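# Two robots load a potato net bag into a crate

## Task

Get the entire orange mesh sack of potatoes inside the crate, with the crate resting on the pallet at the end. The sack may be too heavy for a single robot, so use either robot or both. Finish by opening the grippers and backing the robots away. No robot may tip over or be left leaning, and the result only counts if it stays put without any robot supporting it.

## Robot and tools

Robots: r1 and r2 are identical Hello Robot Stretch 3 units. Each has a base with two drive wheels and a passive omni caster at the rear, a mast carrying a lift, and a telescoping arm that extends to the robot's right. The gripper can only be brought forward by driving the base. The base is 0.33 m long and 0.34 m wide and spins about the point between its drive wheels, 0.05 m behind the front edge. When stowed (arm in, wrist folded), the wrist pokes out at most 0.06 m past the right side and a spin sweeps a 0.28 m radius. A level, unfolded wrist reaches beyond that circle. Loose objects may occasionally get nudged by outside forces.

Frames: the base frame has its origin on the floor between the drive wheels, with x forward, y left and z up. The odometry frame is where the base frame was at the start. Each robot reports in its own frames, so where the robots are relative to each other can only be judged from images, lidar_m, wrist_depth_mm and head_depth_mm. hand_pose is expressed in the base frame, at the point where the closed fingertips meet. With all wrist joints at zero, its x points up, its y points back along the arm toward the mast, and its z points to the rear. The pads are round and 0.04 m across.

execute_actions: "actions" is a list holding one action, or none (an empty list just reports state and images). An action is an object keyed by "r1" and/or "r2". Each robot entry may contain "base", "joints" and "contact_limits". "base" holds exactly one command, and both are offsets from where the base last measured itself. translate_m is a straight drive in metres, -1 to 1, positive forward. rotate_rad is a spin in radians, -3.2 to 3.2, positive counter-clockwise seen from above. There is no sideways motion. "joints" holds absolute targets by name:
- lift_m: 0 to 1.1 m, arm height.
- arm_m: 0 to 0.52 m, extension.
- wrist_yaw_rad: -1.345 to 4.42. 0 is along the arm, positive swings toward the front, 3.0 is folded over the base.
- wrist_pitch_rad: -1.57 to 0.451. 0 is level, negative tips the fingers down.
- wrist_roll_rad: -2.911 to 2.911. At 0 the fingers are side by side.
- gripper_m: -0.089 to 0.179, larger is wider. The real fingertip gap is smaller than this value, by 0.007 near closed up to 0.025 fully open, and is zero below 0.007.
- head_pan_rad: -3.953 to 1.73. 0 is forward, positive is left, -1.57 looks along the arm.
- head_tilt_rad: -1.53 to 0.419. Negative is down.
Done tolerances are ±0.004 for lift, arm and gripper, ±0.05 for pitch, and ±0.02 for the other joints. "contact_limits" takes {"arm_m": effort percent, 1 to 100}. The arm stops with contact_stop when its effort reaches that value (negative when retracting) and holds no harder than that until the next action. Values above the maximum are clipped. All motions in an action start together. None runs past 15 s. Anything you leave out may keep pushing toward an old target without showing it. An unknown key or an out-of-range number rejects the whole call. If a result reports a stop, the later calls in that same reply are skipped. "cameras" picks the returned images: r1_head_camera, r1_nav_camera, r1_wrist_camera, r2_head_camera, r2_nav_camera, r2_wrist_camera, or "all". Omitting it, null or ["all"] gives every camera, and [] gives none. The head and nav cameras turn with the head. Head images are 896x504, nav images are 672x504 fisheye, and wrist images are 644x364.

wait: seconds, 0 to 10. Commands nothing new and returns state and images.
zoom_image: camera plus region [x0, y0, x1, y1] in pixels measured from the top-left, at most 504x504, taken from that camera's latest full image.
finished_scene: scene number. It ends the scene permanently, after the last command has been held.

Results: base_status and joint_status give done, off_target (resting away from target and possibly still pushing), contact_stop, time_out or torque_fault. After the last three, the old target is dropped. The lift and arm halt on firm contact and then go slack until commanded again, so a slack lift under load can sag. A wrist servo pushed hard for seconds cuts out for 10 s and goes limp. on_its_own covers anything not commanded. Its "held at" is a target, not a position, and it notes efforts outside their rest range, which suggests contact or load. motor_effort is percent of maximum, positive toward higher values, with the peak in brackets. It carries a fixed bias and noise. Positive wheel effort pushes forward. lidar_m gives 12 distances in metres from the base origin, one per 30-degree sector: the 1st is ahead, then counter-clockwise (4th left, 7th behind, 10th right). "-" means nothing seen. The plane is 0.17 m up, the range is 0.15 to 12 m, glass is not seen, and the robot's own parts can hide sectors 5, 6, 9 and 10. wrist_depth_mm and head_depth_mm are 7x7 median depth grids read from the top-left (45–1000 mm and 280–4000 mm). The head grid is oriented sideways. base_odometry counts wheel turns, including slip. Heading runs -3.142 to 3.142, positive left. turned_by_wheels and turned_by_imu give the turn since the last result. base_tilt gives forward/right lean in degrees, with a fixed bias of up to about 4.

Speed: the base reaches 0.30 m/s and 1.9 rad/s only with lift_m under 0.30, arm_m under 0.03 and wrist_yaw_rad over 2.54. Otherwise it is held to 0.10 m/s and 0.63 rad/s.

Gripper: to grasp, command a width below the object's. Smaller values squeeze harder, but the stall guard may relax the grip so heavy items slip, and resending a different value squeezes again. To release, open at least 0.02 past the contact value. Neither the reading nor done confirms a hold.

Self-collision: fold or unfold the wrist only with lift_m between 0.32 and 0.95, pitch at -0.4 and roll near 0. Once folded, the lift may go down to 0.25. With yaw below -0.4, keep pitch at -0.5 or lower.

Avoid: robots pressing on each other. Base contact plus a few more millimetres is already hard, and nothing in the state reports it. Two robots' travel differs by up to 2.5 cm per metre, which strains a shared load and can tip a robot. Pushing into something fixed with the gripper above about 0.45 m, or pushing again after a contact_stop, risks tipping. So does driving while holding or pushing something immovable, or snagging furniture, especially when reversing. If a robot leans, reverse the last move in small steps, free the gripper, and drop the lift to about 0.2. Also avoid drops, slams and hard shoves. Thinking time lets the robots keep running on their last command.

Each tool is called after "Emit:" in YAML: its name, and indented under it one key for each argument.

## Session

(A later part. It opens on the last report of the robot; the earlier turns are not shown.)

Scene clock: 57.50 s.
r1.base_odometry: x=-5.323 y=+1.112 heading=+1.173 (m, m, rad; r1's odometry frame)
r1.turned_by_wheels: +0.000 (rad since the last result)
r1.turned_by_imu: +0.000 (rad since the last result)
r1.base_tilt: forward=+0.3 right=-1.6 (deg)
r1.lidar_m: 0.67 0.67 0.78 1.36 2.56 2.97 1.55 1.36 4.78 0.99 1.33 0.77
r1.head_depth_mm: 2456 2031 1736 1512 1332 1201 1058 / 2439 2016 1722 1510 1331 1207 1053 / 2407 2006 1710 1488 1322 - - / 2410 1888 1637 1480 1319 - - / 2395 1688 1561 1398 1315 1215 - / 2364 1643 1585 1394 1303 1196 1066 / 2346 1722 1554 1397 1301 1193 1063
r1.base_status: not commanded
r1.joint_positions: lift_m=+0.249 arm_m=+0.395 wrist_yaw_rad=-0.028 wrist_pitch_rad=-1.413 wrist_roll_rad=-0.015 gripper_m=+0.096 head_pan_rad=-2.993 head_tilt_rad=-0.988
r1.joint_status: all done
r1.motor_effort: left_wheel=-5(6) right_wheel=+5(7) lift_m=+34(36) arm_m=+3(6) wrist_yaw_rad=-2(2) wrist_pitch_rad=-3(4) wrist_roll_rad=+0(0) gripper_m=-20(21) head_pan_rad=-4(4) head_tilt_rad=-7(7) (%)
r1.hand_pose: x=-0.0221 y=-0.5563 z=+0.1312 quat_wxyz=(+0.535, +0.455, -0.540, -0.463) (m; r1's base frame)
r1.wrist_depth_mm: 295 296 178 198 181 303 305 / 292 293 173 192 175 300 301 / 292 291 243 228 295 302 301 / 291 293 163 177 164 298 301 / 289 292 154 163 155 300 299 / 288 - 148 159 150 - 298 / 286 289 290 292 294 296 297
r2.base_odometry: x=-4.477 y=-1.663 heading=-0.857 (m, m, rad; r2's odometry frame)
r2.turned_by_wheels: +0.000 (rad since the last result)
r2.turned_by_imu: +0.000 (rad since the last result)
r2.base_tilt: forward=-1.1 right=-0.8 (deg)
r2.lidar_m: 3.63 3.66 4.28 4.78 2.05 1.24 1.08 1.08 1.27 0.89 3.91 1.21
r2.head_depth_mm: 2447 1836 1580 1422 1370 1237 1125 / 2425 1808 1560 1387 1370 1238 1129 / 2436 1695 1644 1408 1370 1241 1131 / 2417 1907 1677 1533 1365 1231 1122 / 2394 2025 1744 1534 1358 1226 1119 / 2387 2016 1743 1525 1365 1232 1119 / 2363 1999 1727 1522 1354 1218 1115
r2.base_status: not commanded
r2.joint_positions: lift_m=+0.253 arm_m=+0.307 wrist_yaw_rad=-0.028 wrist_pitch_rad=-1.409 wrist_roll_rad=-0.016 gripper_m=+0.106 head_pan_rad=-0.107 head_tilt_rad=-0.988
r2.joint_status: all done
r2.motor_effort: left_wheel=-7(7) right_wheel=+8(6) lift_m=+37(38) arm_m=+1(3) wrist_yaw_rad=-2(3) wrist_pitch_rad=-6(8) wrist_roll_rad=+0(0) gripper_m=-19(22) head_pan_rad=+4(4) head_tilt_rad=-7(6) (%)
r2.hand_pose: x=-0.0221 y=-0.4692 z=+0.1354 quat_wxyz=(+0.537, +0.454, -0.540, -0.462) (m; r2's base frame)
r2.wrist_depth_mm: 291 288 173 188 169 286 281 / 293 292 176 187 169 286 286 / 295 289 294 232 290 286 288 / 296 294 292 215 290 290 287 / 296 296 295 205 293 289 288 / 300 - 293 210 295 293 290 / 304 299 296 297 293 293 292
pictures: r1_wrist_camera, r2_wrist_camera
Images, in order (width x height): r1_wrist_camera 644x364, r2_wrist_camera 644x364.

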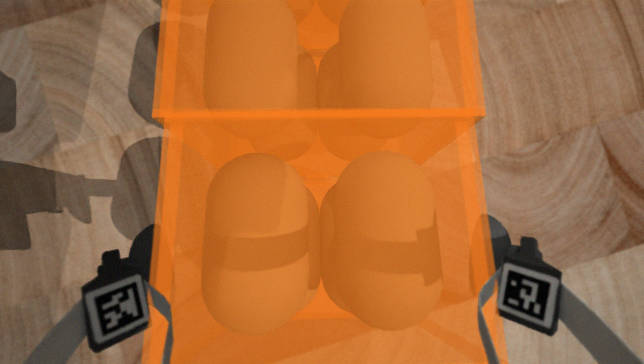

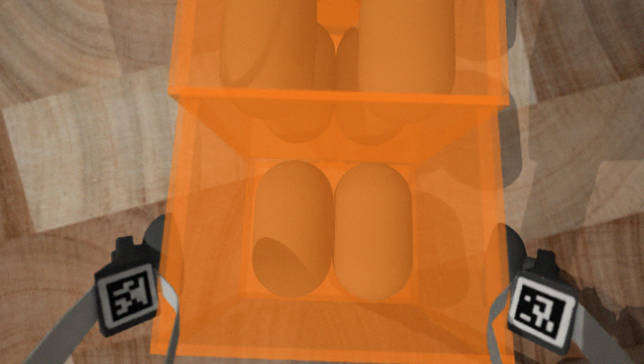

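Emit:
execute_actions:
  actions:
    - {"r1": {"joints": {"lift_m": 0.29, "arm_m": 0.416}}, "r2": {"joints": {"gripper_m": 0.104, "lift_m": 0.294, "arm_m": 0.328}}}
  cameras: ["r1_wrist_camera", "r2_wrist_camera"]

Scene clock: 58.77 s.
r1.base_odometry: x=-5.323 y=+1.112 heading=+1.173 (m, m, rad; r1's odometry frame)
r1.turned_by_wheels: +0.000 (rad since the last result)
r1.turned_by_imu: +0.000 (rad since the last result)
r1.base_tilt: forward=+0.4 right=-1.6 (deg)
r1.lidar_m: 0.67 0.67 0.78 1.36 2.56 2.97 1.56 1.36 4.77 0.54 1.33 0.77
r1.head_depth_mm: 2460 2043 1720 1513 1332 1203 1058 / 2447 2004 1718 1500 1331 1217 1038 / 2442 2005 1710 1485 1325 - - / 2423 1891 1632 1480 1315 - - / 2394 1690 1568 1396 1312 1217 - / 2360 1646 1577 1399 1307 1191 1066 / 2346 1727 1553 1398 1306 1187 1062
r1.base_status: not commanded
r1.joint_positions: lift_m=+0.289 arm_m=+0.416 wrist_yaw_rad=-0.028 wrist_pitch_rad=-1.409 wrist_roll_rad=-0.015 gripper_m=+0.096 head_pan_rad=-2.993 head_tilt_rad=-0.988
r1.joint_status: all done
r1.motor_effort: left_wheel=-5(5) right_wheel=+5(5) lift_m=+38(45) arm_m=+2(7) wrist_yaw_rad=-2(1) wrist_pitch_rad=-4(5) wrist_roll_rad=+0(1) gripper_m=-20(21) head_pan_rad=-3(4) head_tilt_rad=-7(7) (%)
r1.hand_pose: x=-0.0221 y=-0.5784 z=+0.1710 quat_wxyz=(+0.536, +0.454, -0.541, -0.462) (m; r1's base frame)
r1.wrist_depth_mm: 332 335 333 256 341 343 347 / 330 332 212 224 341 343 344 / 330 332 202 216 207 342 343 / 328 329 212 248 333 342 340 / 326 330 167 175 168 336 340 / 326 - 154 163 155 - 335 / 324 324 324 331 332 335 338
r2.base_odometry: x=-4.477 y=-1.663 heading=-0.857 (m, m, rad; r2's odometry frame)
r2.turned_by_wheels: +0.000 (rad since the last result)
r2.turned_by_imu: +0.000 (rad since the last result)
r2.base_tilt: forward=-1.1 right=-0.9 (deg)
r2.lidar_m: 3.66 3.67 4.28 4.78 2.05 1.23 1.08 1.08 1.26 0.85 3.91 1.21
r2.head_depth_mm: 2435 1834 1575 1418 1373 1238 1125 / 2450 1798 1548 1391 1371 1237 1122 / 2438 1702 1651 1411 1366 1228 1132 / 2395 1908 1669 1510 1368 1230 1119 / 2410 2026 1752 1528 1361 1234 1120 / 2402 2021 1734 1526 1353 1226 1120 / 2419 1995 1733 1511 1363 1224 1114
r2.base_status: not commanded
r2.joint_positions: lift_m=+0.293 arm_m=+0.328 wrist_yaw_rad=-0.028 wrist_pitch_rad=-1.403 wrist_roll_rad=-0.016 gripper_m=+0.105 head_pan_rad=-0.107 head_tilt_rad=-0.988
r2.joint_status: all done
r2.motor_effort: left_wheel=-7(7) right_wheel=+6(7) lift_m=+41(41) arm_m=+1(2) wrist_yaw_rad=-1(2) wrist_pitch_rad=-9(10) wrist_roll_rad=+0(0) gripper_m=-20(29) head_pan_rad=+4(4) head_tilt_rad=-6(5) (%)
r2.hand_pose: x=-0.0222 y=-0.4917 z=+0.1753 quat_wxyz=(+0.538, +0.453, -0.542, -0.461) (m; r2's base frame)
r2.wrist_depth_mm: 333 330 327 270 234 324 324 / 333 332 328 216 203 324 323 / 339 332 331 244 199 326 325 / 337 337 334 268 335 330 325 / 331 338 336 220 330 328 327 / 342 - 333 205 212 - 330 / 343 341 335 338 329 335 333
pictures: r1_wrist_camera, r2_wrist_camera
Images, in order (width x height): r1_wrist_camera 644x364, r2_wrist_camera 644x364.

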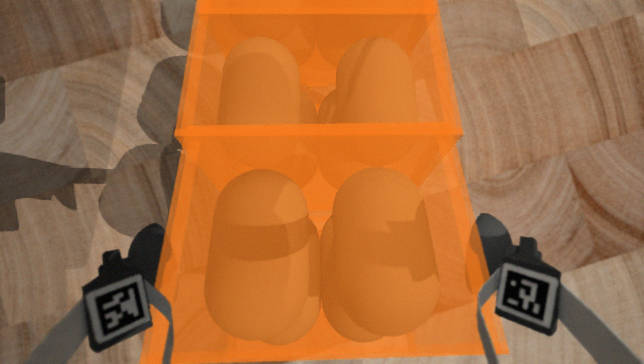

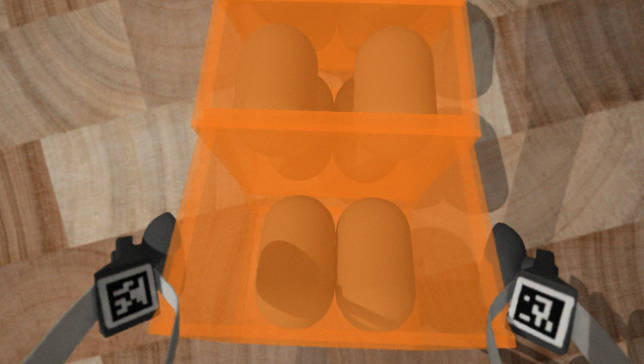

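Emit:
execute_actions:
  actions:
    - {"r1": {"joints": {"lift_m": 0.33, "arm_m": 0.436}}, "r2": {"joints": {"lift_m": 0.334, "arm_m": 0.35}}}
  cameras: ["r1_wrist_camera", "r2_wrist_camera"]

Scene clock: 60.07 s.
r1.base_odometry: x=-5.323 y=+1.112 heading=+1.173 (m, m, rad; r1's odometry frame)
r1.turned_by_wheels: +0.000 (rad since the last result)
r1.turned_by_imu: +0.000 (rad since the last result)
r1.base_tilt: forward=+0.4 right=-1.5 (deg)
r1.lidar_m: 0.67 0.67 0.78 1.36 2.55 2.97 1.56 1.36 4.79 0.52 1.33 0.77
r1.head_depth_mm: 2459 2040 1727 1510 1336 1196 1059 / 2441 2016 1716 1498 1328 1227 - / 2431 1999 1707 1492 1326 - - / 2418 1898 1635 1484 1319 - - / 2381 1689 1551 1402 1314 1217 - / 2390 1639 1589 1399 1305 1192 1065 / 2357 1730 1554 1397 1300 1183 1064
r1.base_status: not commanded
r1.joint_positions: lift_m=+0.329 arm_m=+0.436 wrist_yaw_rad=-0.028 wrist_pitch_rad=-1.439 wrist_roll_rad=-0.015 gripper_m=+0.096 head_pan_rad=-2.993 head_tilt_rad=-0.988
r1.joint_status: all done
r1.motor_effort: left_wheel=-5(5) right_wheel=+4(5) lift_m=+38(44) arm_m=+5(6) wrist_yaw_rad=-1(1) wrist_pitch_rad=+6(7) wrist_roll_rad=+0(0) gripper_m=-19(19) head_pan_rad=-3(4) head_tilt_rad=-7(8) (%)
r1.hand_pose: x=-0.0219 y=-0.5905 z=+0.2106 quat_wxyz=(+0.529, +0.462, -0.534, -0.470) (m; r1's base frame)
r1.wrist_depth_mm: 365 366 247 249 377 374 376 / 365 364 369 286 374 377 378 / 364 366 208 218 215 374 382 / 365 367 366 255 377 378 384 / 366 365 174 180 175 377 380 / 366 - 157 166 157 - 378 / 366 369 200 202 205 378 381
r2.base_odometry: x=-4.477 y=-1.663 heading=-0.857 (m, m, rad; r2's odometry frame)
r2.turned_by_wheels: +0.000 (rad since the last result)
r2.turned_by_imu: +0.000 (rad since the last result)
r2.base_tilt: forward=-1.2 right=-0.9 (deg)
r2.lidar_m: 3.63 3.64 4.29 4.77 2.05 1.23 1.08 1.08 1.27 0.43 3.90 1.21
r2.head_depth_mm: 2450 1839 1570 1426 1376 1236 1122 / 2439 1787 1562 1387 1371 1232 1126 / 2452 1709 1647 1408 1363 1227 1125 / 2415 1919 1677 1511 1371 1236 1114 / 2401 2013 1747 1525 1361 1223 1120 / 2408 2009 1733 1524 1361 1228 1117 / 2392 2009 1730 1518 1361 1221 1109
r2.base_status: not commanded
r2.joint_positions: lift_m=+0.333 arm_m=+0.350 wrist_yaw_rad=-0.028 wrist_pitch_rad=-1.432 wrist_roll_rad=-0.016 gripper_m=+0.105 head_pan_rad=-0.107 head_tilt_rad=-0.988
r2.joint_status: all done
r2.motor_effort: left_wheel=-7(7) right_wheel=+6(6) lift_m=+42(43) arm_m=+3(2) wrist_yaw_rad=-1(1) wrist_pitch_rad=+7(9) wrist_roll_rad=+0(0) gripper_m=-20(20) head_pan_rad=+4(4) head_tilt_rad=-5(5) (%)
r2.hand_pose: x=-0.0220 y=-0.5062 z=+0.2148 quat_wxyz=(+0.531, +0.460, -0.535, -0.468) (m; r2's base frame)
r2.wrist_depth_mm: 367 362 362 275 236 356 356 / 369 369 367 226 212 364 358 / 372 370 370 214 203 362 361 / 380 375 373 268 371 368 365 / 381 375 379 227 375 370 365 / 384 - 379 207 216 - 372 / 385 382 385 383 382 379 379
pictures: r1_wrist_camera, r2_wrist_camera
Images, in order (width x height): r1_wrist_camera 644x364, r2_wrist_camera 644x364.

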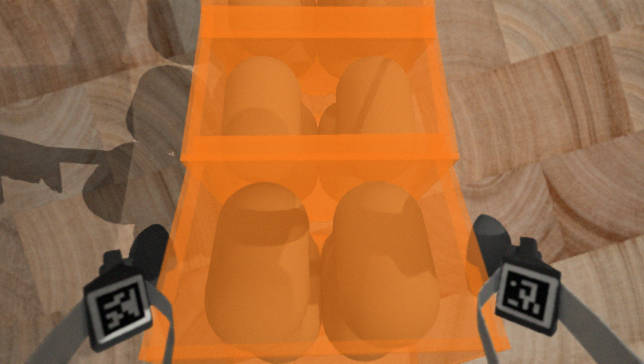

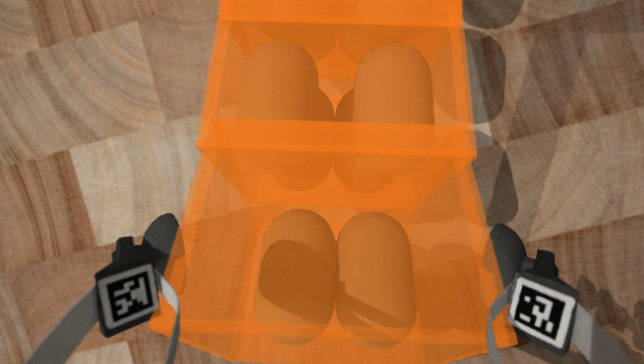

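Emit:
execute_actions:
  actions:
    - {"r1": {"base": {"translate_m": -0.34}, "joints": {"lift_m": 0.68, "arm_m": 0.433, "head_pan_rad": -2.7, "head_tilt_rad": -1.2}}, "r2": {"base": {"translate_m": 0.34}, "joints": {"lift_m": 0.684, "arm_m": 0.347, "head_pan_rad": -0.3, "head_tilt_rad": -1.2}}}
  cameras: ["r1_head_camera", "r2_head_camera", "r1_wrist_camera", "r2_wrist_camera"]

Scene clock: 65.13 s.
r1.base_odometry: x=-5.454 y=+0.799 heading=+1.173 (m, m, rad; r1's odometry frame)
r1.turned_by_wheels: +0.000 (rad since the last result)
r1.turned_by_imu: +0.002 (rad since the last result)
r1.base_tilt: forward=+0.5 right=-1.4 (deg)
r1.lidar_m: 1.00 1.00 1.16 2.04 2.47 2.87 3.77 1.11 1.10 1.43 1.98 1.16
r1.head_depth_mm: 1760 1611 1468 - - - 1088 / 1691 1523 1468 1384 - 1179 1095 / 1517 1455 1409 1348 - - 1088 / 1527 1419 1333 1311 - - 1088 / 1511 1384 1395 1238 1240 1139 1088 / 1497 1380 1338 1245 1237 1153 1083 / 1508 1439 1307 1290 1233 1152 1077
r1.base_status: done
r1.joint_positions: lift_m=+0.679 arm_m=+0.433 wrist_yaw_rad=-0.028 wrist_pitch_rad=-1.431 wrist_roll_rad=-0.015 gripper_m=+0.096 head_pan_rad=-2.707 head_tilt_rad=-1.185
r1.joint_status: all done
r1.motor_effort: left_wheel=-4(10) right_wheel=+3(5) lift_m=+38(36) arm_m=-4(1) wrist_yaw_rad=-1(1) wrist_pitch_rad=+4(6) wrist_roll_rad=+0(0) gripper_m=-20(20) head_pan_rad=+3(29) head_tilt_rad=-9(27) (%)
r1.hand_pose: x=-0.0220 y=-0.5902 z=+0.5607 quat_wxyz=(+0.531, +0.460, -0.536, -0.468) (m; r1's base frame)
r1.wrist_depth_mm: 718 720 250 245 709 603 617 / 715 718 227 239 722 621 619 / 737 712 207 220 218 611 613 / 712 708 709 253 731 613 607 / 717 704 172 180 175 613 617 / 696 - 156 165 156 - 611 / 717 731 719 203 735 610 608
r2.base_odometry: x=-4.255 y=-1.920 heading=-0.857 (m, m, rad; r2's odometry frame)
r2.turned_by_wheels: +0.000 (rad since the last result)
r2.turned_by_imu: -0.002 (rad since the last result)
r2.base_tilt: forward=-1.0 right=-0.6 (deg)
r2.lidar_m: 3.33 3.33 3.91 4.86 2.70 1.61 1.41 1.41 1.65 1.42 3.83 0.94
r2.head_depth_mm: 1554 1493 1408 1277 1289 1201 1134 / 1582 1463 1384 1254 1278 1199 1126 / 1563 1376 1379 1238 1271 1217 - / 1626 1408 1367 1340 1280 1212 - / 1611 1507 1474 1371 1264 1200 - / 1732 1607 1482 1367 1266 1190 1114 / 1751 1586 1473 1352 1267 1178 1116
r2.base_status: done
r2.joint_positions: lift_m=+0.683 arm_m=+0.347 wrist_yaw_rad=-0.028 wrist_pitch_rad=-1.427 wrist_roll_rad=-0.016 gripper_m=+0.105 head_pan_rad=-0.293 head_tilt_rad=-1.186
r2.joint_status: all done
r2.motor_effort: left_wheel=-5(11) right_wheel=+4(11) lift_m=+41(42) arm_m=-4(5) wrist_yaw_rad=-2(1) wrist_pitch_rad=+4(7) wrist_roll_rad=+0(0) gripper_m=-20(20) head_pan_rad=-5(30) head_tilt_rad=-6(24) (%)
r2.hand_pose: x=-0.0220 y=-0.5051 z=+0.5649 quat_wxyz=(+0.532, +0.459, -0.536, -0.467) (m; r2's base frame)
r2.wrist_depth_mm: 588 596 702 272 239 688 685 / 617 597 702 222 210 691 693 / 671 605 717 214 203 709 706 / 684 606 734 265 722 725 719 / 673 613 726 226 720 696 707 / 625 - 732 207 218 - 719 / 760 735 733 204 745 733 716
pictures: r1_head_camera (sideways: a quarter turn clockwise sets it upright), r1_wrist_camera, r2_head_camera (sideways: a quarter turn clockwise sets it upright), r2_wrist_camera
Images, in order (width x height): r1_head_camera 896x504, r1_wrist_camera 644x364, r2_head_camera 896x504, r2_wrist_camera 644x364.

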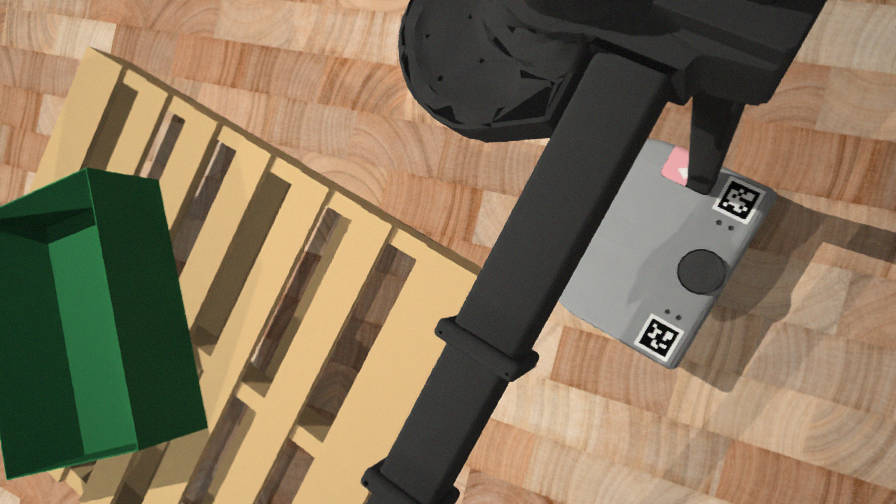

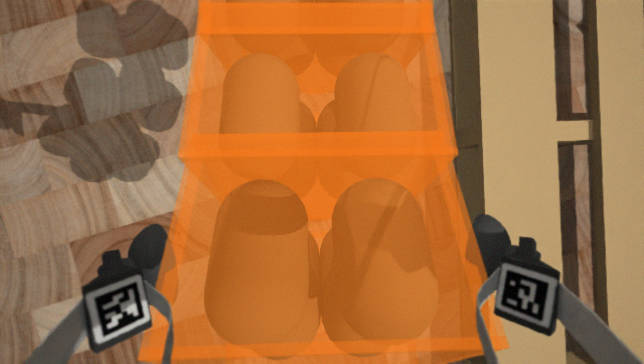

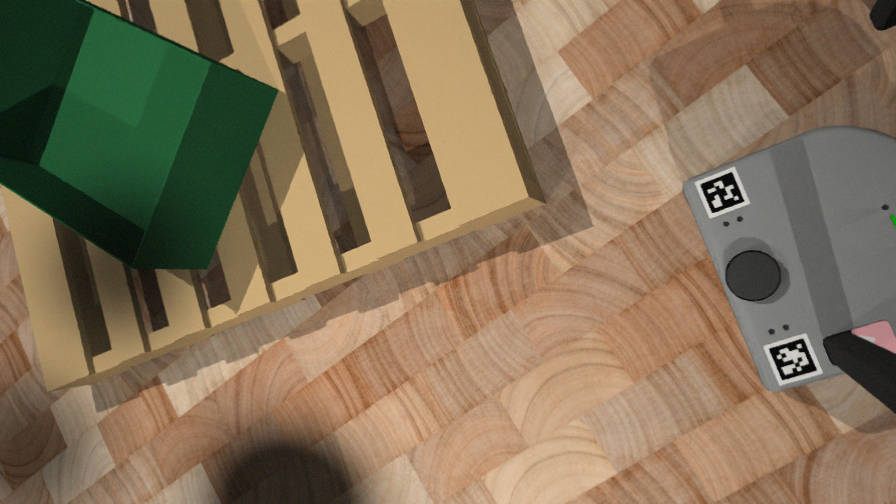

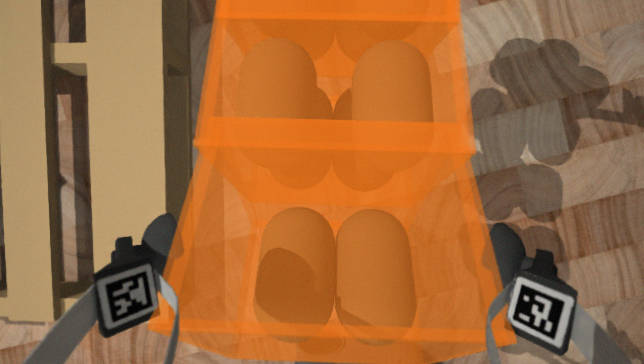

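Emit:
zoom_image:
  camera: "r1_head_camera"
  region: [380, 130, 800, 420]

Emit:
zoom_image:
  camera: "r2_head_camera"
  region: [420, 100, 896, 420]

Region (380, 130, 800, 420) of r1_head_camera's 896x504 image, scaled by 1.200, with more detail than that image has; it fills the top 348 rows of this view, and the rest is white.

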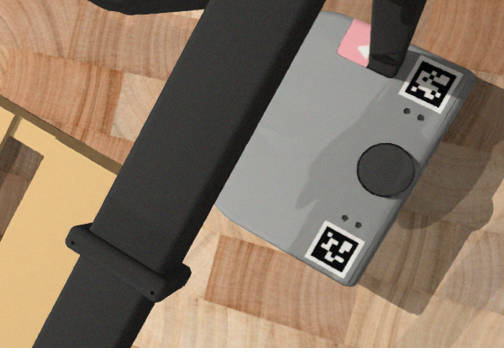

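Region (420, 100, 896, 420) of r2_head_camera's 896x504 image, scaled by 1.059, with more detail than that image has; it fills the top 339 rows of this view, and the rest is white.

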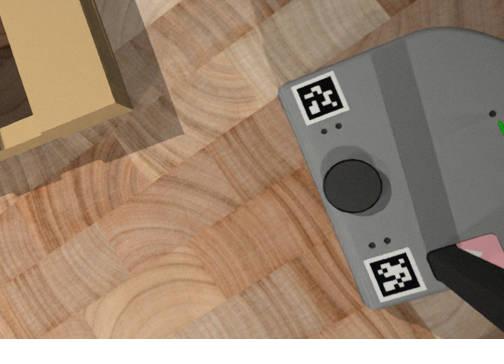

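Emit:
zoom_image:
  camera: "r1_head_camera"
  region: [60, 30, 200, 130]

Emit:
zoom_image:
  camera: "r1_head_camera"
  region: [380, 200, 520, 300]

Emit:
zoom_image:
  camera: "r1_head_camera"
  region: [550, 280, 690, 380]

Emit:
zoom_image:
  camera: "r1_head_camera"
  region: [660, 160, 800, 260]

Region (60, 30, 200, 130) of r1_head_camera's 896x504 image, scaled by 3.600, with more detail than that image has; it fills the top 360 rows of this view, and the rest is white.

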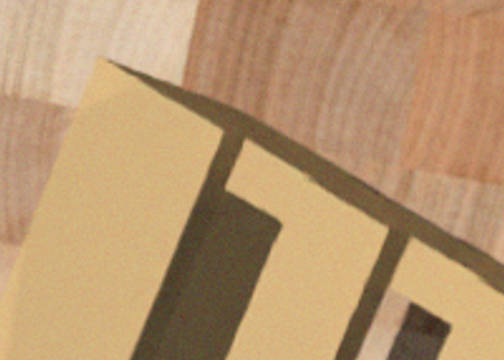

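Region (380, 200, 520, 300) of r1_head_camera's 896x504 image, scaled by 3.600, with more detail than that image has; it fills the top 360 rows of this view, and the rest is white.

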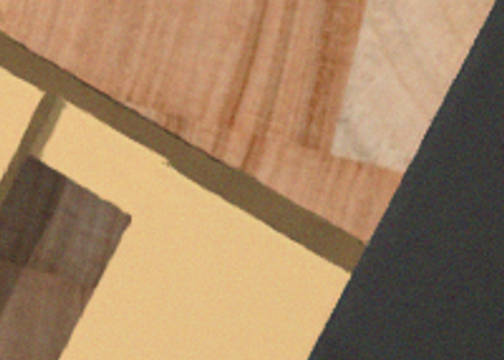

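Region (550, 280, 690, 380) of r1_head_camera's 896x504 image, scaled by 3.600, with more detail than that image has; it fills the top 360 rows of this view, and the rest is white.

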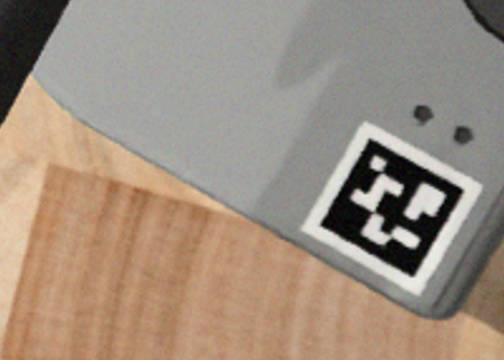

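Region (660, 160, 800, 260) of r1_head_camera's 896x504 image, scaled by 3.600, with more detail than that image has; it fills the top 360 rows of this view, and the rest is white.

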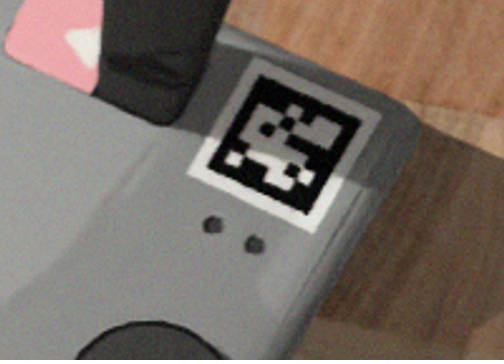

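Emit:
execute_actions:
  actions:
    - {"r1": {"base": {"rotate_rad": -0.015}, "joints": {"wrist_yaw_rad": 0.037}}, "r2": {"base": {"rotate_rad": -0.015}, "joints": {"wrist_yaw_rad": 0.037}}}
  cameras: []

Emit:
execute_actions:
  actions:
    - {"r1": {"base": {"translate_m": -0.04}, "joints": {"wrist_yaw_rad": 0.22, "arm_m": 0.438}}, "r2": {"base": {"translate_m": -0.028}, "joints": {"wrist_yaw_rad": 0.22, "arm_m": 0.352}}}
  cameras: ["r1_wrist_camera", "r2_wrist_camera"]

Scene clock: 67.60 s.
r1.base_odometry: x=-5.454 y=+0.799 heading=+1.158 (m, m, rad; r1's odometry frame)
r1.turned_by_wheels: -0.015 (rad since the last result)
r1.turned_by_imu: -0.015 (rad since the last result)
r1.base_tilt: forward=+0.4 right=-1.6 (deg)
r1.lidar_m: 1.00 1.00 1.16 1.99 2.46 2.85 3.78 1.10 1.10 1.43 2.04 1.16
r1.head_depth_mm: 1766 1596 1471 - - - 1086 / 1666 1542 1466 1375 - 1179 1096 / 1584 1457 1407 1342 - - 1091 / 1528 1432 1345 1311 - - 1092 / 1517 1383 1353 1234 1242 1139 1092 / 1497 1375 1334 1238 1234 1152 1083 / 1483 1433 1309 1297 1229 1149 1076
r1.base_status: done
r1.joint_positions: lift_m=+0.679 arm_m=+0.433 wrist_yaw_rad=+0.033 wrist_pitch_rad=-1.430 wrist_roll_rad=-0.015 gripper_m=+0.096 head_pan_rad=-2.707 head_tilt_rad=-1.185
r1.joint_status: all done
r1.motor_effort: left_wheel=-4(5) right_wheel=+4(6) lift_m=+38(38) arm_m=-4(3) wrist_yaw_rad=+5(4) wrist_pitch_rad=+3(4) wrist_roll_rad=+1(1) gripper_m=-19(20) head_pan_rad=+3(3) head_tilt_rad=-9(8) (%)
r1.hand_pose: x=-0.0212 y=-0.5902 z=+0.5607 quat_wxyz=(+0.545, +0.476, -0.522, -0.452) (m; r1's base frame)
r1.wrist_depth_mm: 709 708 254 247 725 619 611 / 712 713 227 288 751 609 631 / 712 711 206 217 217 610 612 / 711 729 704 252 729 601 614 / 703 715 172 179 173 608 607 / 707 - 156 165 157 - 603 / 721 714 710 204 730 608 620
r2.base_odometry: x=-4.255 y=-1.920 heading=-0.872 (m, m, rad; r2's odometry frame)
r2.turned_by_wheels: -0.015 (rad since the last result)
r2.turned_by_imu: -0.014 (rad since the last result)
r2.base_tilt: forward=-1.1 right=-0.8 (deg)
r2.lidar_m: 3.32 3.32 3.87 4.87 2.74 1.63 1.41 1.41 1.64 1.42 3.82 0.94
r2.head_depth_mm: 1550 1499 1405 1278 1289 1201 1131 / 1566 1467 1378 1254 1277 1204 1125 / 1559 1379 1385 1247 1269 1222 - / 1616 1398 1372 1341 1282 1211 - / 1612 1511 1462 1370 1272 1203 - / 1730 1608 1471 1357 1264 1185 1108 / 1757 1598 1454 1359 1266 1184 1111
r2.base_status: done
r2.joint_positions: lift_m=+0.683 arm_m=+0.347 wrist_yaw_rad=+0.033 wrist_pitch_rad=-1.426 wrist_roll_rad=-0.019 gripper_m=+0.105 head_pan_rad=-0.293 head_tilt_rad=-1.186
r2.joint_status: all done
r2.motor_effort: left_wheel=-4(5) right_wheel=+4(5) lift_m=+42(41) arm_m=-4(4) wrist_yaw_rad=+2(3) wrist_pitch_rad=+4(4) wrist_roll_rad=+1(2) gripper_m=-20(20) head_pan_rad=-5(5) head_tilt_rad=-7(7) (%)
r2.hand_pose: x=-0.0212 y=-0.5053 z=+0.5649 quat_wxyz=(+0.547, +0.476, -0.521, -0.450) (m; r2's base frame)
r2.wrist_depth_mm: 599 581 682 275 240 706 692 / 609 600 724 221 211 715 696 / 671 606 696 215 202 717 710 / 656 586 736 266 718 700 707 / 671 603 736 225 716 716 709 / 605 - 723 208 213 - 732 / 738 733 758 205 727 728 744
pictures: none
No camera images: the call's "cameras" was empty. Leave "cameras" out to get every camera's image.

Scene clock: 69.17 s.
r1.base_odometry: x=-5.470 y=+0.762 heading=+1.158 (m, m, rad; r1's odometry frame)
r1.turned_by_wheels: +0.000 (rad since the last result)
r1.turned_by_imu: +0.000 (rad since the last result)
r1.base_tilt: forward=+0.4 right=-1.6 (deg)
r1.lidar_m: 1.04 1.04 1.20 2.07 2.45 2.83 3.73 1.08 1.08 1.43 2.11 1.21
r1.head_depth_mm: 1770 1604 1469 - - - 1088 / 1767 1563 1462 1378 - 1178 1093 / 1584 1439 1410 1347 - - 1094 / 1519 1397 1336 1307 - - 1088 / 1507 1377 1354 1229 1244 1140 1086 / 1494 1368 1395 1239 1232 1152 1082 / 1479 1414 1325 1296 1226 1148 1081
r1.base_status: done
r1.joint_positions: lift_m=+0.679 arm_m=+0.438 wrist_yaw_rad=+0.218 wrist_pitch_rad=-1.429 wrist_roll_rad=-0.012 gripper_m=+0.096 head_pan_rad=-2.707 head_tilt_rad=-1.185
r1.joint_status: all done
r1.motor_effort: left_wheel=-1(12) right_wheel=+2(7) lift_m=+38(38) arm_m=+4(2) wrist_yaw_rad=+3(13) wrist_pitch_rad=+3(6) wrist_roll_rad=-1(6) gripper_m=-20(20) head_pan_rad=+3(3) head_tilt_rad=-9(9) (%)
r1.hand_pose: x=-0.0189 y=-0.5949 z=+0.5607 quat_wxyz=(+0.584, +0.521, -0.477, -0.400) (m; r1's base frame)
r1.wrist_depth_mm: 708 704 715 249 725 629 621 / 715 711 717 285 724 610 618 / 724 722 208 220 217 616 623 / 720 712 720 254 709 616 612 / 721 697 174 181 175 601 616 / 721 - 157 166 158 - 616 / 712 734 722 204 609 615 621
r2.base_odometry: x=-4.273 y=-1.899 heading=-0.872 (m, m, rad; r2's odometry frame)
r2.turned_by_wheels: +0.000 (rad since the last result)
r2.turned_by_imu: +0.000 (rad since the last result)
r2.base_tilt: forward=-1.2 right=-0.9 (deg)
r2.lidar_m: 3.36 3.36 3.91 4.83 2.70 1.60 1.38 1.38 1.61 1.43 3.84 0.96
r2.head_depth_mm: 1575 1506 1368 1301 1290 1207 1135 / 1582 1412 1400 1270 1288 1201 1128 / 1570 1379 1372 1240 1280 1211 - / 1577 1402 1370 1340 1274 1212 - / 1613 1509 1451 1374 1266 1197 - / 1698 1603 1472 1367 1270 1184 1115 / 1730 1593 1466 1366 1267 1184 1108
r2.base_status: done
r2.joint_positions: lift_m=+0.683 arm_m=+0.352 wrist_yaw_rad=+0.217 wrist_pitch_rad=-1.426 wrist_roll_rad=-0.011 gripper_m=+0.105 head_pan_rad=-0.293 head_tilt_rad=-1.186
r2.joint_status: all done
r2.motor_effort: left_wheel=-3(16) right_wheel=+2(9) lift_m=+41(42) arm_m=+2(2) wrist_yaw_rad=+2(10) wrist_pitch_rad=+3(6) wrist_roll_rad=-2(9) gripper_m=-20(21) head_pan_rad=-5(5) head_tilt_rad=-7(7) (%)
r2.hand_pose: x=-0.0188 y=-0.5096 z=+0.5649 quat_wxyz=(+0.585, +0.520, -0.478, -0.399) (m; r2's base frame)
r2.wrist_depth_mm: 590 591 707 275 236 693 693 / 606 584 712 225 212 708 692 / 607 606 713 215 205 694 695 / 621 602 733 267 715 702 698 / 621 607 725 226 712 711 709 / 744 - 719 206 212 - 710 / 740 742 728 205 738 755 739
pictures: r1_wrist_camera, r2_wrist_camera
Images, in order (width x height): r1_wrist_camera 644x364, r2_wrist_camera 644x364.

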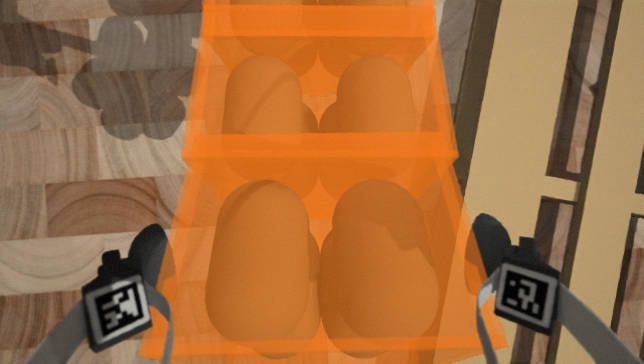

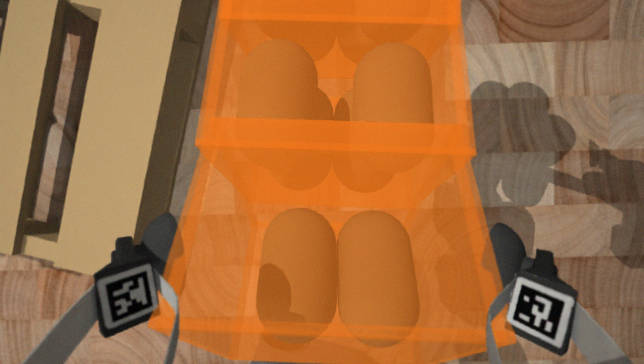

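Emit:
execute_actions:
  actions:
    - {"r1": {"base": {"translate_m": -0.04}, "joints": {"wrist_yaw_rad": 0.41, "arm_m": 0.448}}, "r2": {"base": {"translate_m": -0.025}, "joints": {"wrist_yaw_rad": 0.41, "arm_m": 0.363}}}
  cameras: []

Emit:
execute_actions:
  actions:
    - {"r1": {"base": {"translate_m": -0.038}, "joints": {"wrist_yaw_rad": 0.6, "arm_m": 0.464}}, "r2": {"base": {"translate_m": -0.022}, "joints": {"wrist_yaw_rad": 0.6, "arm_m": 0.381}}}
  cameras: ["r1_wrist_camera", "r2_wrist_camera"]

Scene clock: 70.90 s.
r1.base_odometry: x=-5.486 y=+0.726 heading=+1.158 (m, m, rad; r1's odometry frame)
r1.turned_by_wheels: +0.000 (rad since the last result)
r1.turned_by_imu: +0.000 (rad since the last result)
r1.base_tilt: forward=+0.4 right=-1.5 (deg)
r1.lidar_m: 1.08 1.08 1.24 2.14 2.44 2.83 3.67 1.05 1.05 1.43 2.19 1.25
r1.head_depth_mm: 1773 1601 1464 - - - 1090 / 1762 1530 1449 1385 - 1181 1091 / 1666 1472 1405 1340 - - 1093 / 1503 1382 1368 1312 - - 1086 / 1489 1390 1335 1351 1236 1140 1086 / 1484 1352 1348 1240 1235 1154 1085 / 1441 1395 1333 1297 1232 1147 1081
r1.base_status: done
r1.joint_positions: lift_m=+0.679 arm_m=+0.448 wrist_yaw_rad=+0.407 wrist_pitch_rad=-1.431 wrist_roll_rad=-0.009 gripper_m=+0.096 head_pan_rad=-2.707 head_tilt_rad=-1.185
r1.joint_status: all done
r1.motor_effort: left_wheel=-2(13) right_wheel=+2(7) lift_m=+38(38) arm_m=+4(5) wrist_yaw_rad=+3(14) wrist_pitch_rad=+3(7) wrist_roll_rad=-2(7) gripper_m=-20(21) head_pan_rad=+3(4) head_tilt_rad=-9(9) (%)
r1.hand_pose: x=-0.0169 y=-0.6037 z=+0.5607 quat_wxyz=(+0.619, +0.564, -0.426, -0.344) (m; r1's base frame)
r1.wrist_depth_mm: 713 717 715 247 734 710 618 / 709 703 709 287 738 611 617 / 712 717 209 219 214 611 611 / 712 715 724 256 605 609 611 / 709 718 175 181 176 612 607 / 712 - 157 166 158 - 628 / 713 725 710 204 613 613 611
r2.base_odometry: x=-4.289 y=-1.880 heading=-0.873 (m, m, rad; r2's odometry frame)
r2.turned_by_wheels: +0.000 (rad since the last result)
r2.turned_by_imu: +0.000 (rad since the last result)
r2.base_tilt: forward=-1.1 right=-0.6 (deg)
r2.lidar_m: 3.38 3.39 3.95 4.84 2.66 1.57 1.36 1.36 1.58 1.43 3.84 0.98
r2.head_depth_mm: 1588 1511 1375 1344 1295 1206 1128 / 1597 1419 1444 1287 1287 1203 1131 / 1580 1392 1381 1253 1287 1215 - / 1545 1414 1359 1347 1288 1211 - / 1617 1486 1460 1372 1269 1203 - / 1699 1601 1473 1365 1264 1184 1116 / 1729 1598 1474 1363 1265 1180 1110
r2.base_status: done
r2.joint_positions: lift_m=+0.683 arm_m=+0.363 wrist_yaw_rad=+0.405 wrist_pitch_rad=-1.427 wrist_roll_rad=-0.008 gripper_m=+0.105 head_pan_rad=-0.293 head_tilt_rad=-1.186
r2.joint_status: all done
r2.motor_effort: left_wheel=-4(16) right_wheel=+2(11) lift_m=+41(41) arm_m=+2(3) wrist_yaw_rad=+3(11) wrist_pitch_rad=+4(10) wrist_roll_rad=-4(9) gripper_m=-20(21) head_pan_rad=-5(5) head_tilt_rad=-6(7) (%)
r2.hand_pose: x=-0.0166 y=-0.5195 z=+0.5649 quat_wxyz=(+0.619, +0.562, -0.428, -0.344) (m; r2's base frame)
r2.wrist_depth_mm: 583 587 697 273 237 697 678 / 622 600 706 223 212 691 715 / 667 600 721 216 204 696 697 / 599 694 705 266 723 704 678 / 737 722 728 228 716 728 718 / 743 - 739 208 212 - 729 / 755 753 736 207 725 724 719
pictures: none
No camera images: the call's "cameras" was empty. Leave "cameras" out to get every camera's image.

Scene clock: 72.47 s.
r1.base_odometry: x=-5.502 y=+0.691 heading=+1.157 (m, m, rad; r1's odometry frame)
r1.turned_by_wheels: +0.000 (rad since the last result)
r1.turned_by_imu: +0.000 (rad since the last result)
r1.base_tilt: forward=+0.3 right=-1.5 (deg)
r1.lidar_m: 1.12 1.11 1.28 2.21 2.43 2.82 3.66 1.02 1.02 1.44 2.27 1.30
r1.head_depth_mm: 1770 1600 1472 - - - 1089 / 1767 1534 1464 1382 - 1178 1090 / 1749 1470 1410 1338 - - 1095 / 1484 1381 1363 1302 - - 1086 / 1497 1373 1338 1338 1236 1134 1082 / 1475 1365 1344 1360 1239 1158 1087 / 1447 1370 1332 1291 1235 1153 1081
r1.base_status: done
r1.joint_positions: lift_m=+0.679 arm_m=+0.464 wrist_yaw_rad=+0.596 wrist_pitch_rad=-1.435 wrist_roll_rad=-0.007 gripper_m=+0.096 head_pan_rad=-2.707 head_tilt_rad=-1.185
r1.joint_status: all done
r1.motor_effort: left_wheel=-3(13) right_wheel=+3(9) lift_m=+37(38) arm_m=+4(7) wrist_yaw_rad=+5(14) wrist_pitch_rad=+5(7) wrist_roll_rad=-4(8) gripper_m=-19(21) head_pan_rad=+3(4) head_tilt_rad=-8(9) (%)
r1.hand_pose: x=-0.0155 y=-0.6178 z=+0.5607 quat_wxyz=(+0.647, +0.602, -0.370, -0.286) (m; r1's base frame)
r1.wrist_depth_mm: 702 717 719 247 717 736 609 / 706 704 718 288 735 709 604 / 701 715 212 219 213 623 611 / 716 721 725 255 616 606 615 / 718 718 174 181 175 676 608 / 727 - 157 167 158 - 665 / 724 723 725 205 603 597 610
r2.base_odometry: x=-4.303 y=-1.863 heading=-0.873 (m, m, rad; r2's odometry frame)
r2.turned_by_wheels: +0.000 (rad since the last result)
r2.turned_by_imu: +0.000 (rad since the last result)
r2.base_tilt: forward=-1.1 right=-0.7 (deg)
r2.lidar_m: 3.38 3.40 3.97 4.84 2.61 1.54 1.34 1.34 1.55 1.43 3.84 0.99
r2.head_depth_mm: 1592 1516 1384 1353 1286 1208 1133 / 1608 1411 1426 1296 1272 1198 1122 / 1586 1391 1392 1273 1281 1219 - / 1516 1431 1368 1346 1280 1216 - / 1630 1489 1462 1368 1272 1195 - / 1697 1588 1473 1369 1267 1190 1119 / 1753 1587 1458 1361 1262 1184 1108
r2.base_status: done
r2.joint_positions: lift_m=+0.683 arm_m=+0.381 wrist_yaw_rad=+0.594 wrist_pitch_rad=-1.431 wrist_roll_rad=-0.004 gripper_m=+0.105 head_pan_rad=-0.293 head_tilt_rad=-1.186
r2.joint_status: all done
r2.motor_effort: left_wheel=-5(14) right_wheel=+4(12) lift_m=+42(42) arm_m=+2(3) wrist_yaw_rad=+4(11) wrist_pitch_rad=+7(11) wrist_roll_rad=-6(10) gripper_m=-20(21) head_pan_rad=-4(5) head_tilt_rad=-6(6) (%)
r2.hand_pose: x=-0.0150 y=-0.5356 z=+0.5648 quat_wxyz=(+0.647, +0.600, -0.373, -0.286) (m; r2's base frame)
r2.wrist_depth_mm: 655 591 691 272 238 684 685 / 708 601 703 223 212 703 685 / 596 693 719 216 204 693 692 / 675 722 709 272 695 712 680 / 757 725 727 228 721 709 708 / 764 - 730 207 213 729 719 / 759 747 - 747 737 742 716
pictures: r1_wrist_camera, r2_wrist_camera
Images, in order (width x height): r1_wrist_camera 644x364, r2_wrist_camera 644x364.

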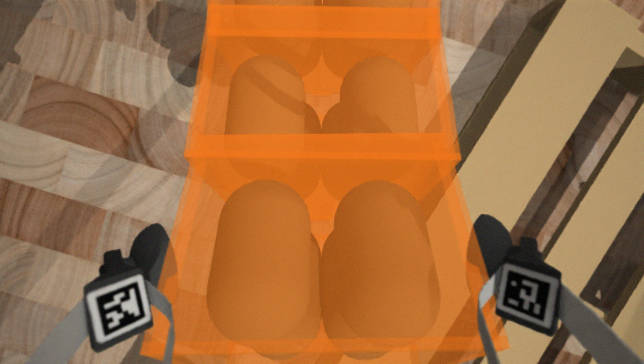

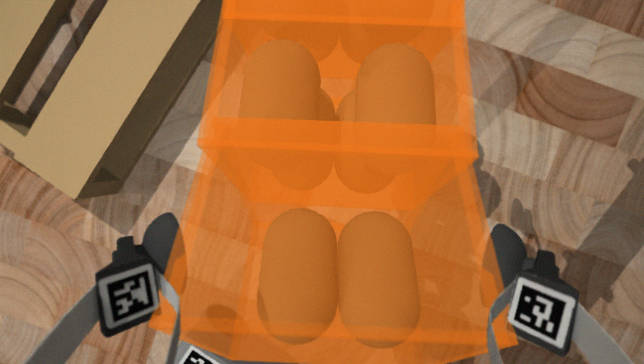

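Emit:
execute_actions:
  actions:
    - {"r1": {"base": {"translate_m": -0.034}, "joints": {"wrist_yaw_rad": 0.76, "arm_m": 0.483, "head_pan_rad": -2.4, "head_tilt_rad": -1.25}}, "r2": {"base": {"translate_m": -0.021}, "joints": {"wrist_yaw_rad": 0.76, "arm_m": 0.402, "head_pan_rad": -0.7}}}
  cameras: ["r1_wrist_camera", "r2_wrist_camera"]

Scene clock: 73.93 s.
r1.base_odometry: x=-5.515 y=+0.660 heading=+1.157 (m, m, rad; r1's odometry frame)
r1.turned_by_wheels: +0.000 (rad since the last result)
r1.turned_by_imu: +0.000 (rad since the last result)
r1.base_tilt: forward=+0.3 right=-1.6 (deg)
r1.lidar_m: 1.15 1.15 1.33 2.29 2.42 2.79 3.64 1.00 1.00 1.44 2.34 1.34
r1.head_depth_mm: 1483 1392 1406 1340 - - - / 1441 1351 1323 1324 - 1179 1099 / 1444 1342 1317 1293 - 1139 1105 / 1438 1327 1300 - - 1144 1102 / 1432 1346 1310 1276 1241 1156 1093 / 1563 1402 1310 1297 1228 1161 1097 / 1619 1403 1359 1302 1224 1154 1093
r1.base_status: done
r1.joint_positions: lift_m=+0.679 arm_m=+0.483 wrist_yaw_rad=+0.757 wrist_pitch_rad=-1.434 wrist_roll_rad=-0.010 gripper_m=+0.096 head_pan_rad=-2.407 head_tilt_rad=-1.235
r1.joint_status: all done
r1.motor_effort: left_wheel=-3(13) right_wheel=+2(7) lift_m=+38(38) arm_m=+4(5) wrist_yaw_rad=+3(13) wrist_pitch_rad=+5(6) wrist_roll_rad=-2(7) gripper_m=-20(21) head_pan_rad=+4(27) head_tilt_rad=-9(20) (%)
r1.hand_pose: x=-0.0139 y=-0.6360 z=+0.5607 quat_wxyz=(+0.669, +0.630, -0.320, -0.232) (m; r1's base frame)
r1.wrist_depth_mm: 720 708 721 248 727 731 729 / 708 723 718 288 731 727 609 / 708 709 210 220 215 613 619 / 701 719 716 255 599 610 617 / 711 711 176 180 176 672 612 / 703 - 157 166 157 - 743 / 708 721 711 205 612 613 604
r2.base_odometry: x=-4.317 y=-1.847 heading=-0.873 (m, m, rad; r2's odometry frame)
r2.turned_by_wheels: +0.000 (rad since the last result)
r2.turned_by_imu: +0.000 (rad since the last result)
r2.base_tilt: forward=-1.3 right=-0.8 (deg)
r2.lidar_m: 3.41 3.42 3.97 4.83 2.58 1.52 1.31 1.32 1.53 1.44 3.86 1.01
r2.head_depth_mm: 1806 1484 1487 1386 1288 1207 - / 1780 1505 1456 1380 1289 1203 1136 / 1642 1512 1366 1382 1283 1221 - / 1652 1488 1357 1339 1274 1218 - / 1580 1415 1382 1263 1269 1195 - / 1571 1389 1363 1347 1268 1192 1112 / 1526 1369 1413 1356 1262 1183 1108
r2.base_status: done
r2.joint_positions: lift_m=+0.683 arm_m=+0.402 wrist_yaw_rad=+0.756 wrist_pitch_rad=-1.429 wrist_roll_rad=-0.009 gripper_m=+0.105 head_pan_rad=-0.693 head_tilt_rad=-1.186
r2.joint_status: all done
r2.motor_effort: left_wheel=-4(14) right_wheel=+2(11) lift_m=+42(41) arm_m=+2(3) wrist_yaw_rad=+2(11) wrist_pitch_rad=+5(9) wrist_roll_rad=-3(9) gripper_m=-20(21) head_pan_rad=-5(41) head_tilt_rad=-7(6) (%)
r2.hand_pose: x=-0.0131 y=-0.5557 z=+0.5649 quat_wxyz=(+0.669, +0.629, -0.322, -0.231) (m; r2's base frame)
r2.wrist_depth_mm: 695 584 685 273 237 670 675 / 587 600 694 224 213 700 684 / 602 716 715 214 205 713 704 / 729 735 724 268 710 717 692 / 732 731 722 227 720 740 726 / 757 - 733 209 213 - 723 / 777 736 751 744 751 729 722
pictures: r1_wrist_camera, r2_wrist_camera
Images, in order (width x height): r1_wrist_camera 644x364, r2_wrist_camera 644x364.

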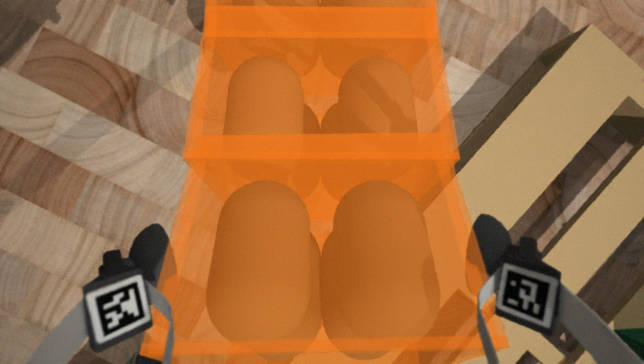

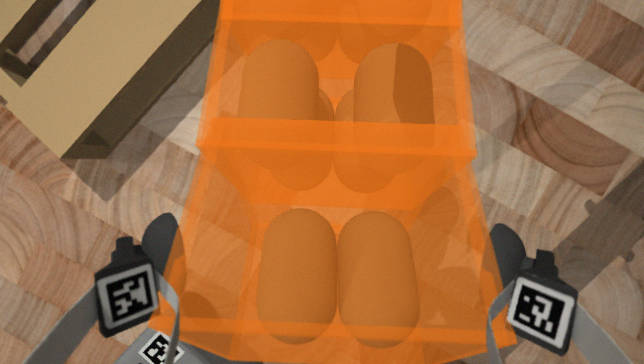

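Emit:
execute_actions:
  actions:
    - {"r1": {"base": {"translate_m": -0.65}}, "r2": {"base": {"translate_m": 0.65}}}
  cameras: ["r1_head_camera", "r2_head_camera", "r1_wrist_camera", "r2_wrist_camera"]

Scene clock: 81.70 s.
r1.base_odometry: x=-5.777 y=+0.065 heading=+1.157 (m, m, rad; r1's odometry frame)
r1.turned_by_wheels: +0.000 (rad since the last result)
r1.turned_by_imu: +0.004 (rad since the last result)
r1.base_tilt: forward=+0.3 right=-1.5 (deg)
r1.lidar_m: 1.78 1.77 2.05 2.25 2.25 2.60 2.99 2.99 0.53 0.62 3.60 2.07
r1.head_depth_mm: 1656 1532 1423 1341 - - - / 1642 1522 1375 1327 - 1180 1099 / 1647 1520 1300 1304 - 1138 1101 / 1641 1357 1302 - - 1144 1095 / 1626 1317 1275 1166 1200 1158 1100 / 1619 1310 1288 1212 1125 1158 1095 / 1621 1278 1206 1202 1136 1125 1096
r1.base_status: done
r1.joint_positions: lift_m=+0.679 arm_m=+0.483 wrist_yaw_rad=+0.757 wrist_pitch_rad=-1.426 wrist_roll_rad=-0.010 gripper_m=+0.096 head_pan_rad=-2.407 head_tilt_rad=-1.235
r1.joint_status: not commanded
r1.motor_effort: left_wheel=-1(6) right_wheel=+1(4) lift_m=+38(38) arm_m=+4(4) wrist_yaw_rad=+3(3) wrist_pitch_rad=+2(5) wrist_roll_rad=-2(2) gripper_m=-20(20) head_pan_rad=+4(3) head_tilt_rad=-9(9) (%)
r1.hand_pose: x=-0.0126 y=-0.6374 z=+0.5608 quat_wxyz=(+0.670, +0.629, -0.322, -0.229) (m; r1's base frame)
r1.wrist_depth_mm: 723 595 601 247 607 622 753 / 715 587 594 287 425 531 504 / 600 693 211 220 214 606 545 / 585 583 600 254 600 599 551 / 623 598 174 180 175 611 559 / 706 - 157 166 158 - 536 / 713 596 597 205 608 600 539
r2.base_odometry: x=-3.899 y=-2.345 heading=-0.873 (m, m, rad; r2's odometry frame)
r2.turned_by_wheels: +0.000 (rad since the last result)
r2.turned_by_imu: -0.004 (rad since the last result)
r2.base_tilt: forward=-1.2 right=-0.9 (deg)
r2.lidar_m: 2.81 2.81 3.23 4.99 3.92 2.25 1.94 1.94 2.25 0.63 0.55 0.55
r2.head_depth_mm: 1787 1492 1222 1276 1252 1098 - / 1787 1417 1330 1237 1176 1171 1136 / 1613 1439 1340 1216 1188 1216 - / 1768 1417 1331 1237 1238 1218 - / 1776 1493 1364 1277 1270 1186 - / 1751 1603 1375 1326 1270 1181 1113 / 1738 1593 1370 1358 1262 1179 1110
r2.base_status: done
r2.joint_positions: lift_m=+0.683 arm_m=+0.402 wrist_yaw_rad=+0.757 wrist_pitch_rad=-1.422 wrist_roll_rad=-0.011 gripper_m=+0.105 head_pan_rad=-0.693 head_tilt_rad=-1.186
r2.joint_status: not commanded
r2.motor_effort: left_wheel=-2(6) right_wheel=+1(9) lift_m=+41(41) arm_m=+2(2) wrist_yaw_rad=+2(2) wrist_pitch_rad=+1(5) wrist_roll_rad=-2(3) gripper_m=-20(21) head_pan_rad=-5(5) head_tilt_rad=-6(7) (%)
r2.hand_pose: x=-0.0118 y=-0.5572 z=+0.5650 quat_wxyz=(+0.670, +0.628, -0.323, -0.228) (m; r2's base frame)
r2.wrist_depth_mm: 533 583 590 276 240 578 576 / 495 520 414 225 212 688 578 / 604 610 591 215 203 584 688 / 735 621 605 268 602 581 710 / 740 726 666 227 592 715 716 / 730 - 599 208 212 - 707 / 763 755 629 606 725 745 725
pictures: r1_head_camera (sideways: a quarter turn clockwise sets it upright), r1_wrist_camera, r2_head_camera (sideways: a quarter turn clockwise sets it upright), r2_wrist_camera
Images, in order (width x height): r1_head_camera 896x504, r1_wrist_camera 644x364, r2_head_camera 896x504, r2_wrist_camera 644x364.

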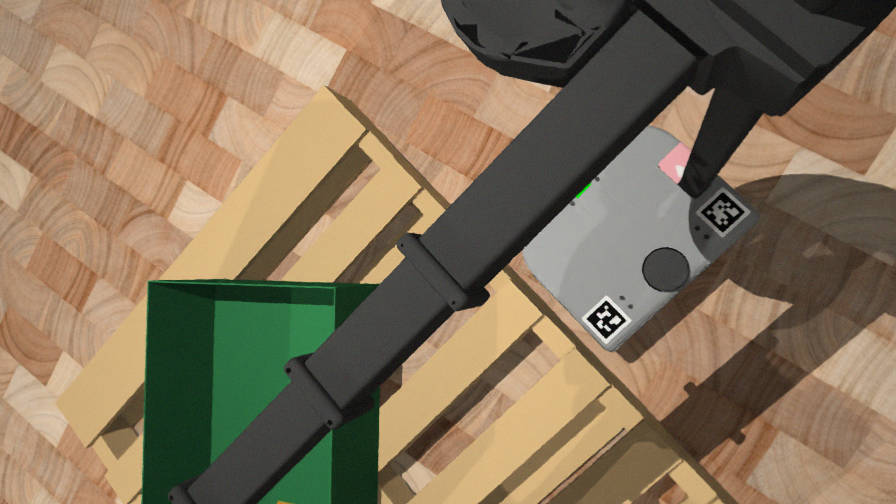

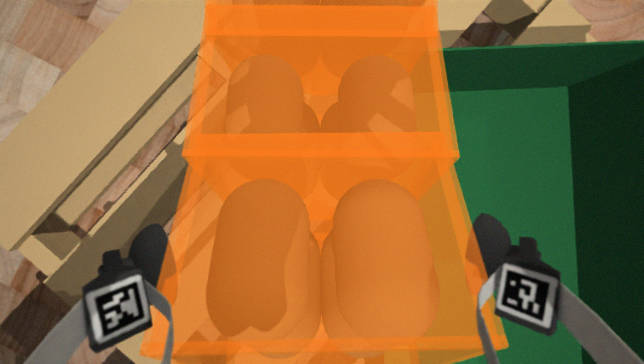

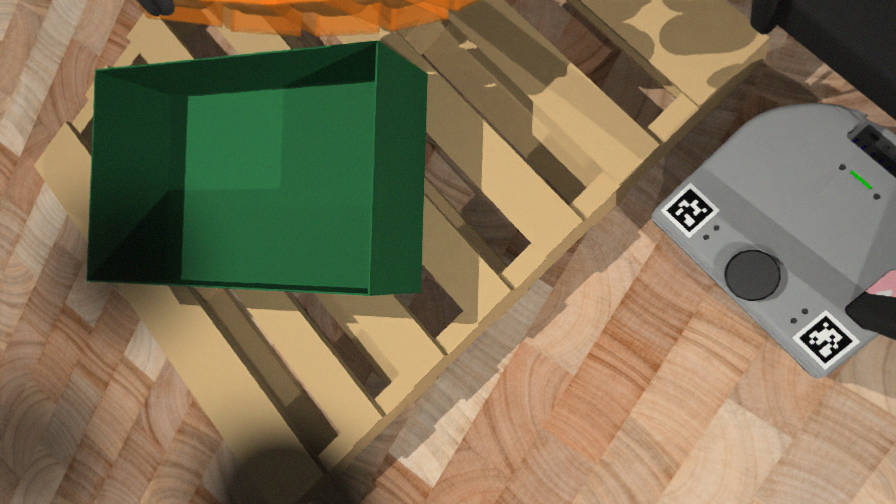

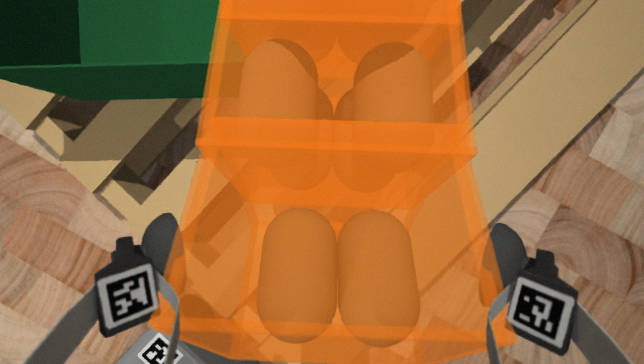

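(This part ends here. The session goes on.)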